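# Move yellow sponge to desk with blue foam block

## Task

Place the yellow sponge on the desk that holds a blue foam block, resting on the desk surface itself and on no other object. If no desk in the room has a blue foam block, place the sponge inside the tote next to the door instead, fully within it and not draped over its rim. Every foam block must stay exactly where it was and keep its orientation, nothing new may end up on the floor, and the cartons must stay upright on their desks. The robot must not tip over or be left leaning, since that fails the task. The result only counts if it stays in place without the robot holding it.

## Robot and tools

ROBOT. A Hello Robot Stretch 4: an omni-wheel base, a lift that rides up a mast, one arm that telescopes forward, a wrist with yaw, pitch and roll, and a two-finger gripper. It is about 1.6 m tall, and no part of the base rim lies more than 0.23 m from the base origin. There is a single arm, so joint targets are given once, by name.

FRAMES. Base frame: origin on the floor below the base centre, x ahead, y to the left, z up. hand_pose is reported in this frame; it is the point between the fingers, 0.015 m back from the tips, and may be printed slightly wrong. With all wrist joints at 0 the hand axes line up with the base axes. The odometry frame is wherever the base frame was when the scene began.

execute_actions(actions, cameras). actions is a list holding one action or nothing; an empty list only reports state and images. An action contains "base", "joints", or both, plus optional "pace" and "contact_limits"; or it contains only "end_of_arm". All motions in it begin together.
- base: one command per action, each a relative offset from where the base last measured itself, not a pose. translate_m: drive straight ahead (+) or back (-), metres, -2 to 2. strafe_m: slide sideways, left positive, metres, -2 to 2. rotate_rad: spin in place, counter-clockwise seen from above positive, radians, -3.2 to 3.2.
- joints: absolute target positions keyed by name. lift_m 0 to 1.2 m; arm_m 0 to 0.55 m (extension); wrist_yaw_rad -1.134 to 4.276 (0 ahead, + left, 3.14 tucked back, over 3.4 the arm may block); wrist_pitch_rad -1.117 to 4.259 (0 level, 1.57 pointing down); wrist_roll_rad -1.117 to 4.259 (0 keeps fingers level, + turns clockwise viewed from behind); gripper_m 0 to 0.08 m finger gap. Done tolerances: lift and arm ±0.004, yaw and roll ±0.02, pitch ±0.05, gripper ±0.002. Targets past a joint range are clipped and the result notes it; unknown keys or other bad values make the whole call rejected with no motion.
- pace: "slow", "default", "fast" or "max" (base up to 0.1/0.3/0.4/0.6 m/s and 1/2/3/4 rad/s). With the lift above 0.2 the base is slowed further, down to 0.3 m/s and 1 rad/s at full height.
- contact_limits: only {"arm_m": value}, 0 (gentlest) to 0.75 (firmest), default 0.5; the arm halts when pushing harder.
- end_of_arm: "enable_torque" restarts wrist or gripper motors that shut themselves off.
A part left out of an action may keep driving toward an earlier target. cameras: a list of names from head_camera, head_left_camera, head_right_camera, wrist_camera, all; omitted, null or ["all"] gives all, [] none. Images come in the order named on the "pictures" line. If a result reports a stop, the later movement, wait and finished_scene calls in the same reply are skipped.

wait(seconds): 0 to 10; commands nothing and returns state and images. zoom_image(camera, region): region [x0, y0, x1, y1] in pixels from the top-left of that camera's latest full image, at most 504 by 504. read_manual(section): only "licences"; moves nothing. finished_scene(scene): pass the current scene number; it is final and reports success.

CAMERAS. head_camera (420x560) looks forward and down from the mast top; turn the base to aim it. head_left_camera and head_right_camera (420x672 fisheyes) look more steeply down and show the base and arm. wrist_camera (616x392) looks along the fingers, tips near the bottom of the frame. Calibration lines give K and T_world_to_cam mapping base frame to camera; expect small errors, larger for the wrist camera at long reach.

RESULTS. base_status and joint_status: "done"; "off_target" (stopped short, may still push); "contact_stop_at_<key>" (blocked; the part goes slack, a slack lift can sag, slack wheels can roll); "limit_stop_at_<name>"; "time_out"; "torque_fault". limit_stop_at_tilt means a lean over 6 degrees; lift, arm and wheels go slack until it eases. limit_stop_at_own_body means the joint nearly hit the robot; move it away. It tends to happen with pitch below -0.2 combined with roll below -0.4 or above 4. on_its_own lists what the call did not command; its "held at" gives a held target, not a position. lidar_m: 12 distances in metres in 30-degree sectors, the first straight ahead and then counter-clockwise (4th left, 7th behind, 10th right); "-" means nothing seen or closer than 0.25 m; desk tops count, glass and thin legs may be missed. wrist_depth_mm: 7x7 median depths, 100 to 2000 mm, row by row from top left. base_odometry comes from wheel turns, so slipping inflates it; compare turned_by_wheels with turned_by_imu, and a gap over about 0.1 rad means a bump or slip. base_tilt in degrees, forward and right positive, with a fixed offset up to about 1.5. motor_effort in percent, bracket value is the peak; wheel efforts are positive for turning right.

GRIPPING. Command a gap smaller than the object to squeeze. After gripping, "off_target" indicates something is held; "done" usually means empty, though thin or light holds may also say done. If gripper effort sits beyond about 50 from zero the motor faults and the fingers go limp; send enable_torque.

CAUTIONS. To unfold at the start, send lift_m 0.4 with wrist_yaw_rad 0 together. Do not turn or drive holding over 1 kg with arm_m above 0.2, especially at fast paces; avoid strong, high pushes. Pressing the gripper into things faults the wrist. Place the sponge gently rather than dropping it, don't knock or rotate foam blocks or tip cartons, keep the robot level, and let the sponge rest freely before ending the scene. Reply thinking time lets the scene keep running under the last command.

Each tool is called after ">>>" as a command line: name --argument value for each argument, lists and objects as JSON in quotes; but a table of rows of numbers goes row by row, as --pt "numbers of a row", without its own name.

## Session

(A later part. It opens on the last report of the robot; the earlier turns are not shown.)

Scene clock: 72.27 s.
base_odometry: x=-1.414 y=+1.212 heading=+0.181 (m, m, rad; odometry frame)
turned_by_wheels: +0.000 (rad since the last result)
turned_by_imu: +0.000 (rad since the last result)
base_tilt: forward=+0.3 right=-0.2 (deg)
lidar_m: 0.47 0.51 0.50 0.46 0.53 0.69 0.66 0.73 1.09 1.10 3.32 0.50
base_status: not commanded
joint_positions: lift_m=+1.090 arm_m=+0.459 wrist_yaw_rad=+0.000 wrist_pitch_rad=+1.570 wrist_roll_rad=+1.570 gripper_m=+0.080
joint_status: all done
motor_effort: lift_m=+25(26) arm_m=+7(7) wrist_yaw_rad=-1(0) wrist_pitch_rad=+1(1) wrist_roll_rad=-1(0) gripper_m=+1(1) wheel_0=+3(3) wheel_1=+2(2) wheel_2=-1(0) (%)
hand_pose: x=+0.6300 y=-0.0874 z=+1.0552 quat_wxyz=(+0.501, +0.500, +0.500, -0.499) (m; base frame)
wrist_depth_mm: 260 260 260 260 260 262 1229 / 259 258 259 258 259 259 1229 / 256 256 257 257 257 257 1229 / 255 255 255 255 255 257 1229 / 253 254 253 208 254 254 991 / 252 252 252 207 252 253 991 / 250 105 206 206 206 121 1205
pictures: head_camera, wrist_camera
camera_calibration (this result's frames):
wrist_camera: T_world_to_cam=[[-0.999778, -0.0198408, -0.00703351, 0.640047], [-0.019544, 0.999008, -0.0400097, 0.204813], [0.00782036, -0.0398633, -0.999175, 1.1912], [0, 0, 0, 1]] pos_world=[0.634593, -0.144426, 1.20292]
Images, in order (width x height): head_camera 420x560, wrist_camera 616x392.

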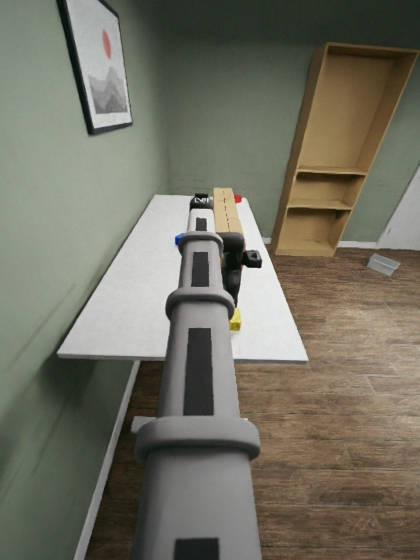

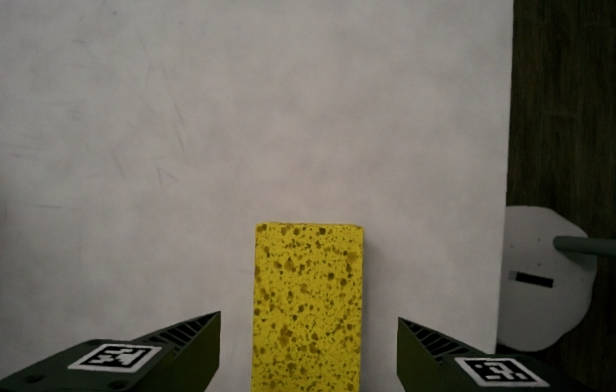

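>>> execute_actions --actions '[]' --cameras '["head_left_camera", "head_right_camera"]'

Scene clock: 72.93 s.
base_odometry: x=-1.414 y=+1.212 heading=+0.181 (m, m, rad; odometry frame)
turned_by_wheels: +0.000 (rad since the last result)
turned_by_imu: +0.000 (rad since the last result)
base_tilt: forward=+0.3 right=-0.2 (deg)
lidar_m: 0.47 0.50 0.50 0.48 0.50 0.72 0.68 0.74 1.08 1.12 3.31 0.49
base_status: not commanded
joint_positions: lift_m=+1.090 arm_m=+0.459 wrist_yaw_rad=+0.000 wrist_pitch_rad=+1.570 wrist_roll_rad=+1.570 gripper_m=+0.080
joint_status: all done
motor_effort: lift_m=+25(26) arm_m=+7(7) wrist_yaw_rad=-1(0) wrist_pitch_rad=+1(1) wrist_roll_rad=+1(0) gripper_m=+2(1) wheel_0=+3(3) wheel_1=+2(2) wheel_2=+0(0) (%)
hand_pose: x=+0.6300 y=-0.0874 z=+1.0552 quat_wxyz=(+0.501, +0.500, +0.500, -0.499) (m; base frame)
wrist_depth_mm: 260 260 260 259 260 262 1255 / 258 259 259 259 259 259 1255 / 256 257 257 258 257 257 1229 / 255 254 255 256 255 256 1229 / 253 253 254 208 254 253 991 / 251 252 251 207 251 252 976 / 250 105 206 206 206 122 1205
pictures: head_left_camera, head_right_camera
Images, in order (width x height): head_left_camera 420x672, head_right_camera 420x672.

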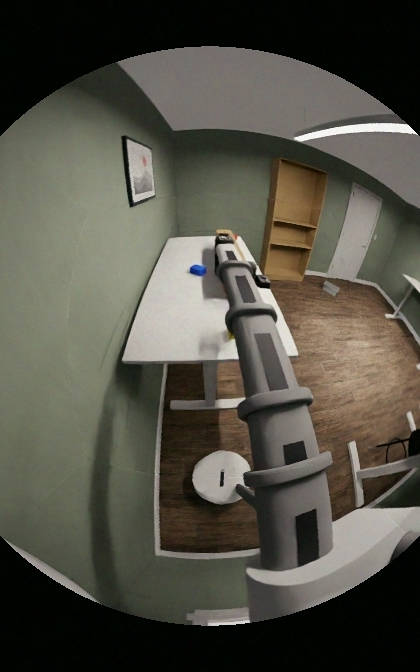

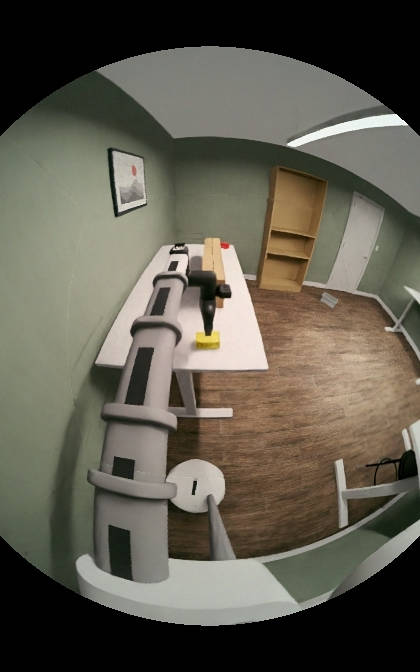

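The sponge is resting on the desk that has the blue block. The cartons and blocks are untouched, and the gripper is clear.

>>> finished_scene --scene 1

The scene is finished: the task was done.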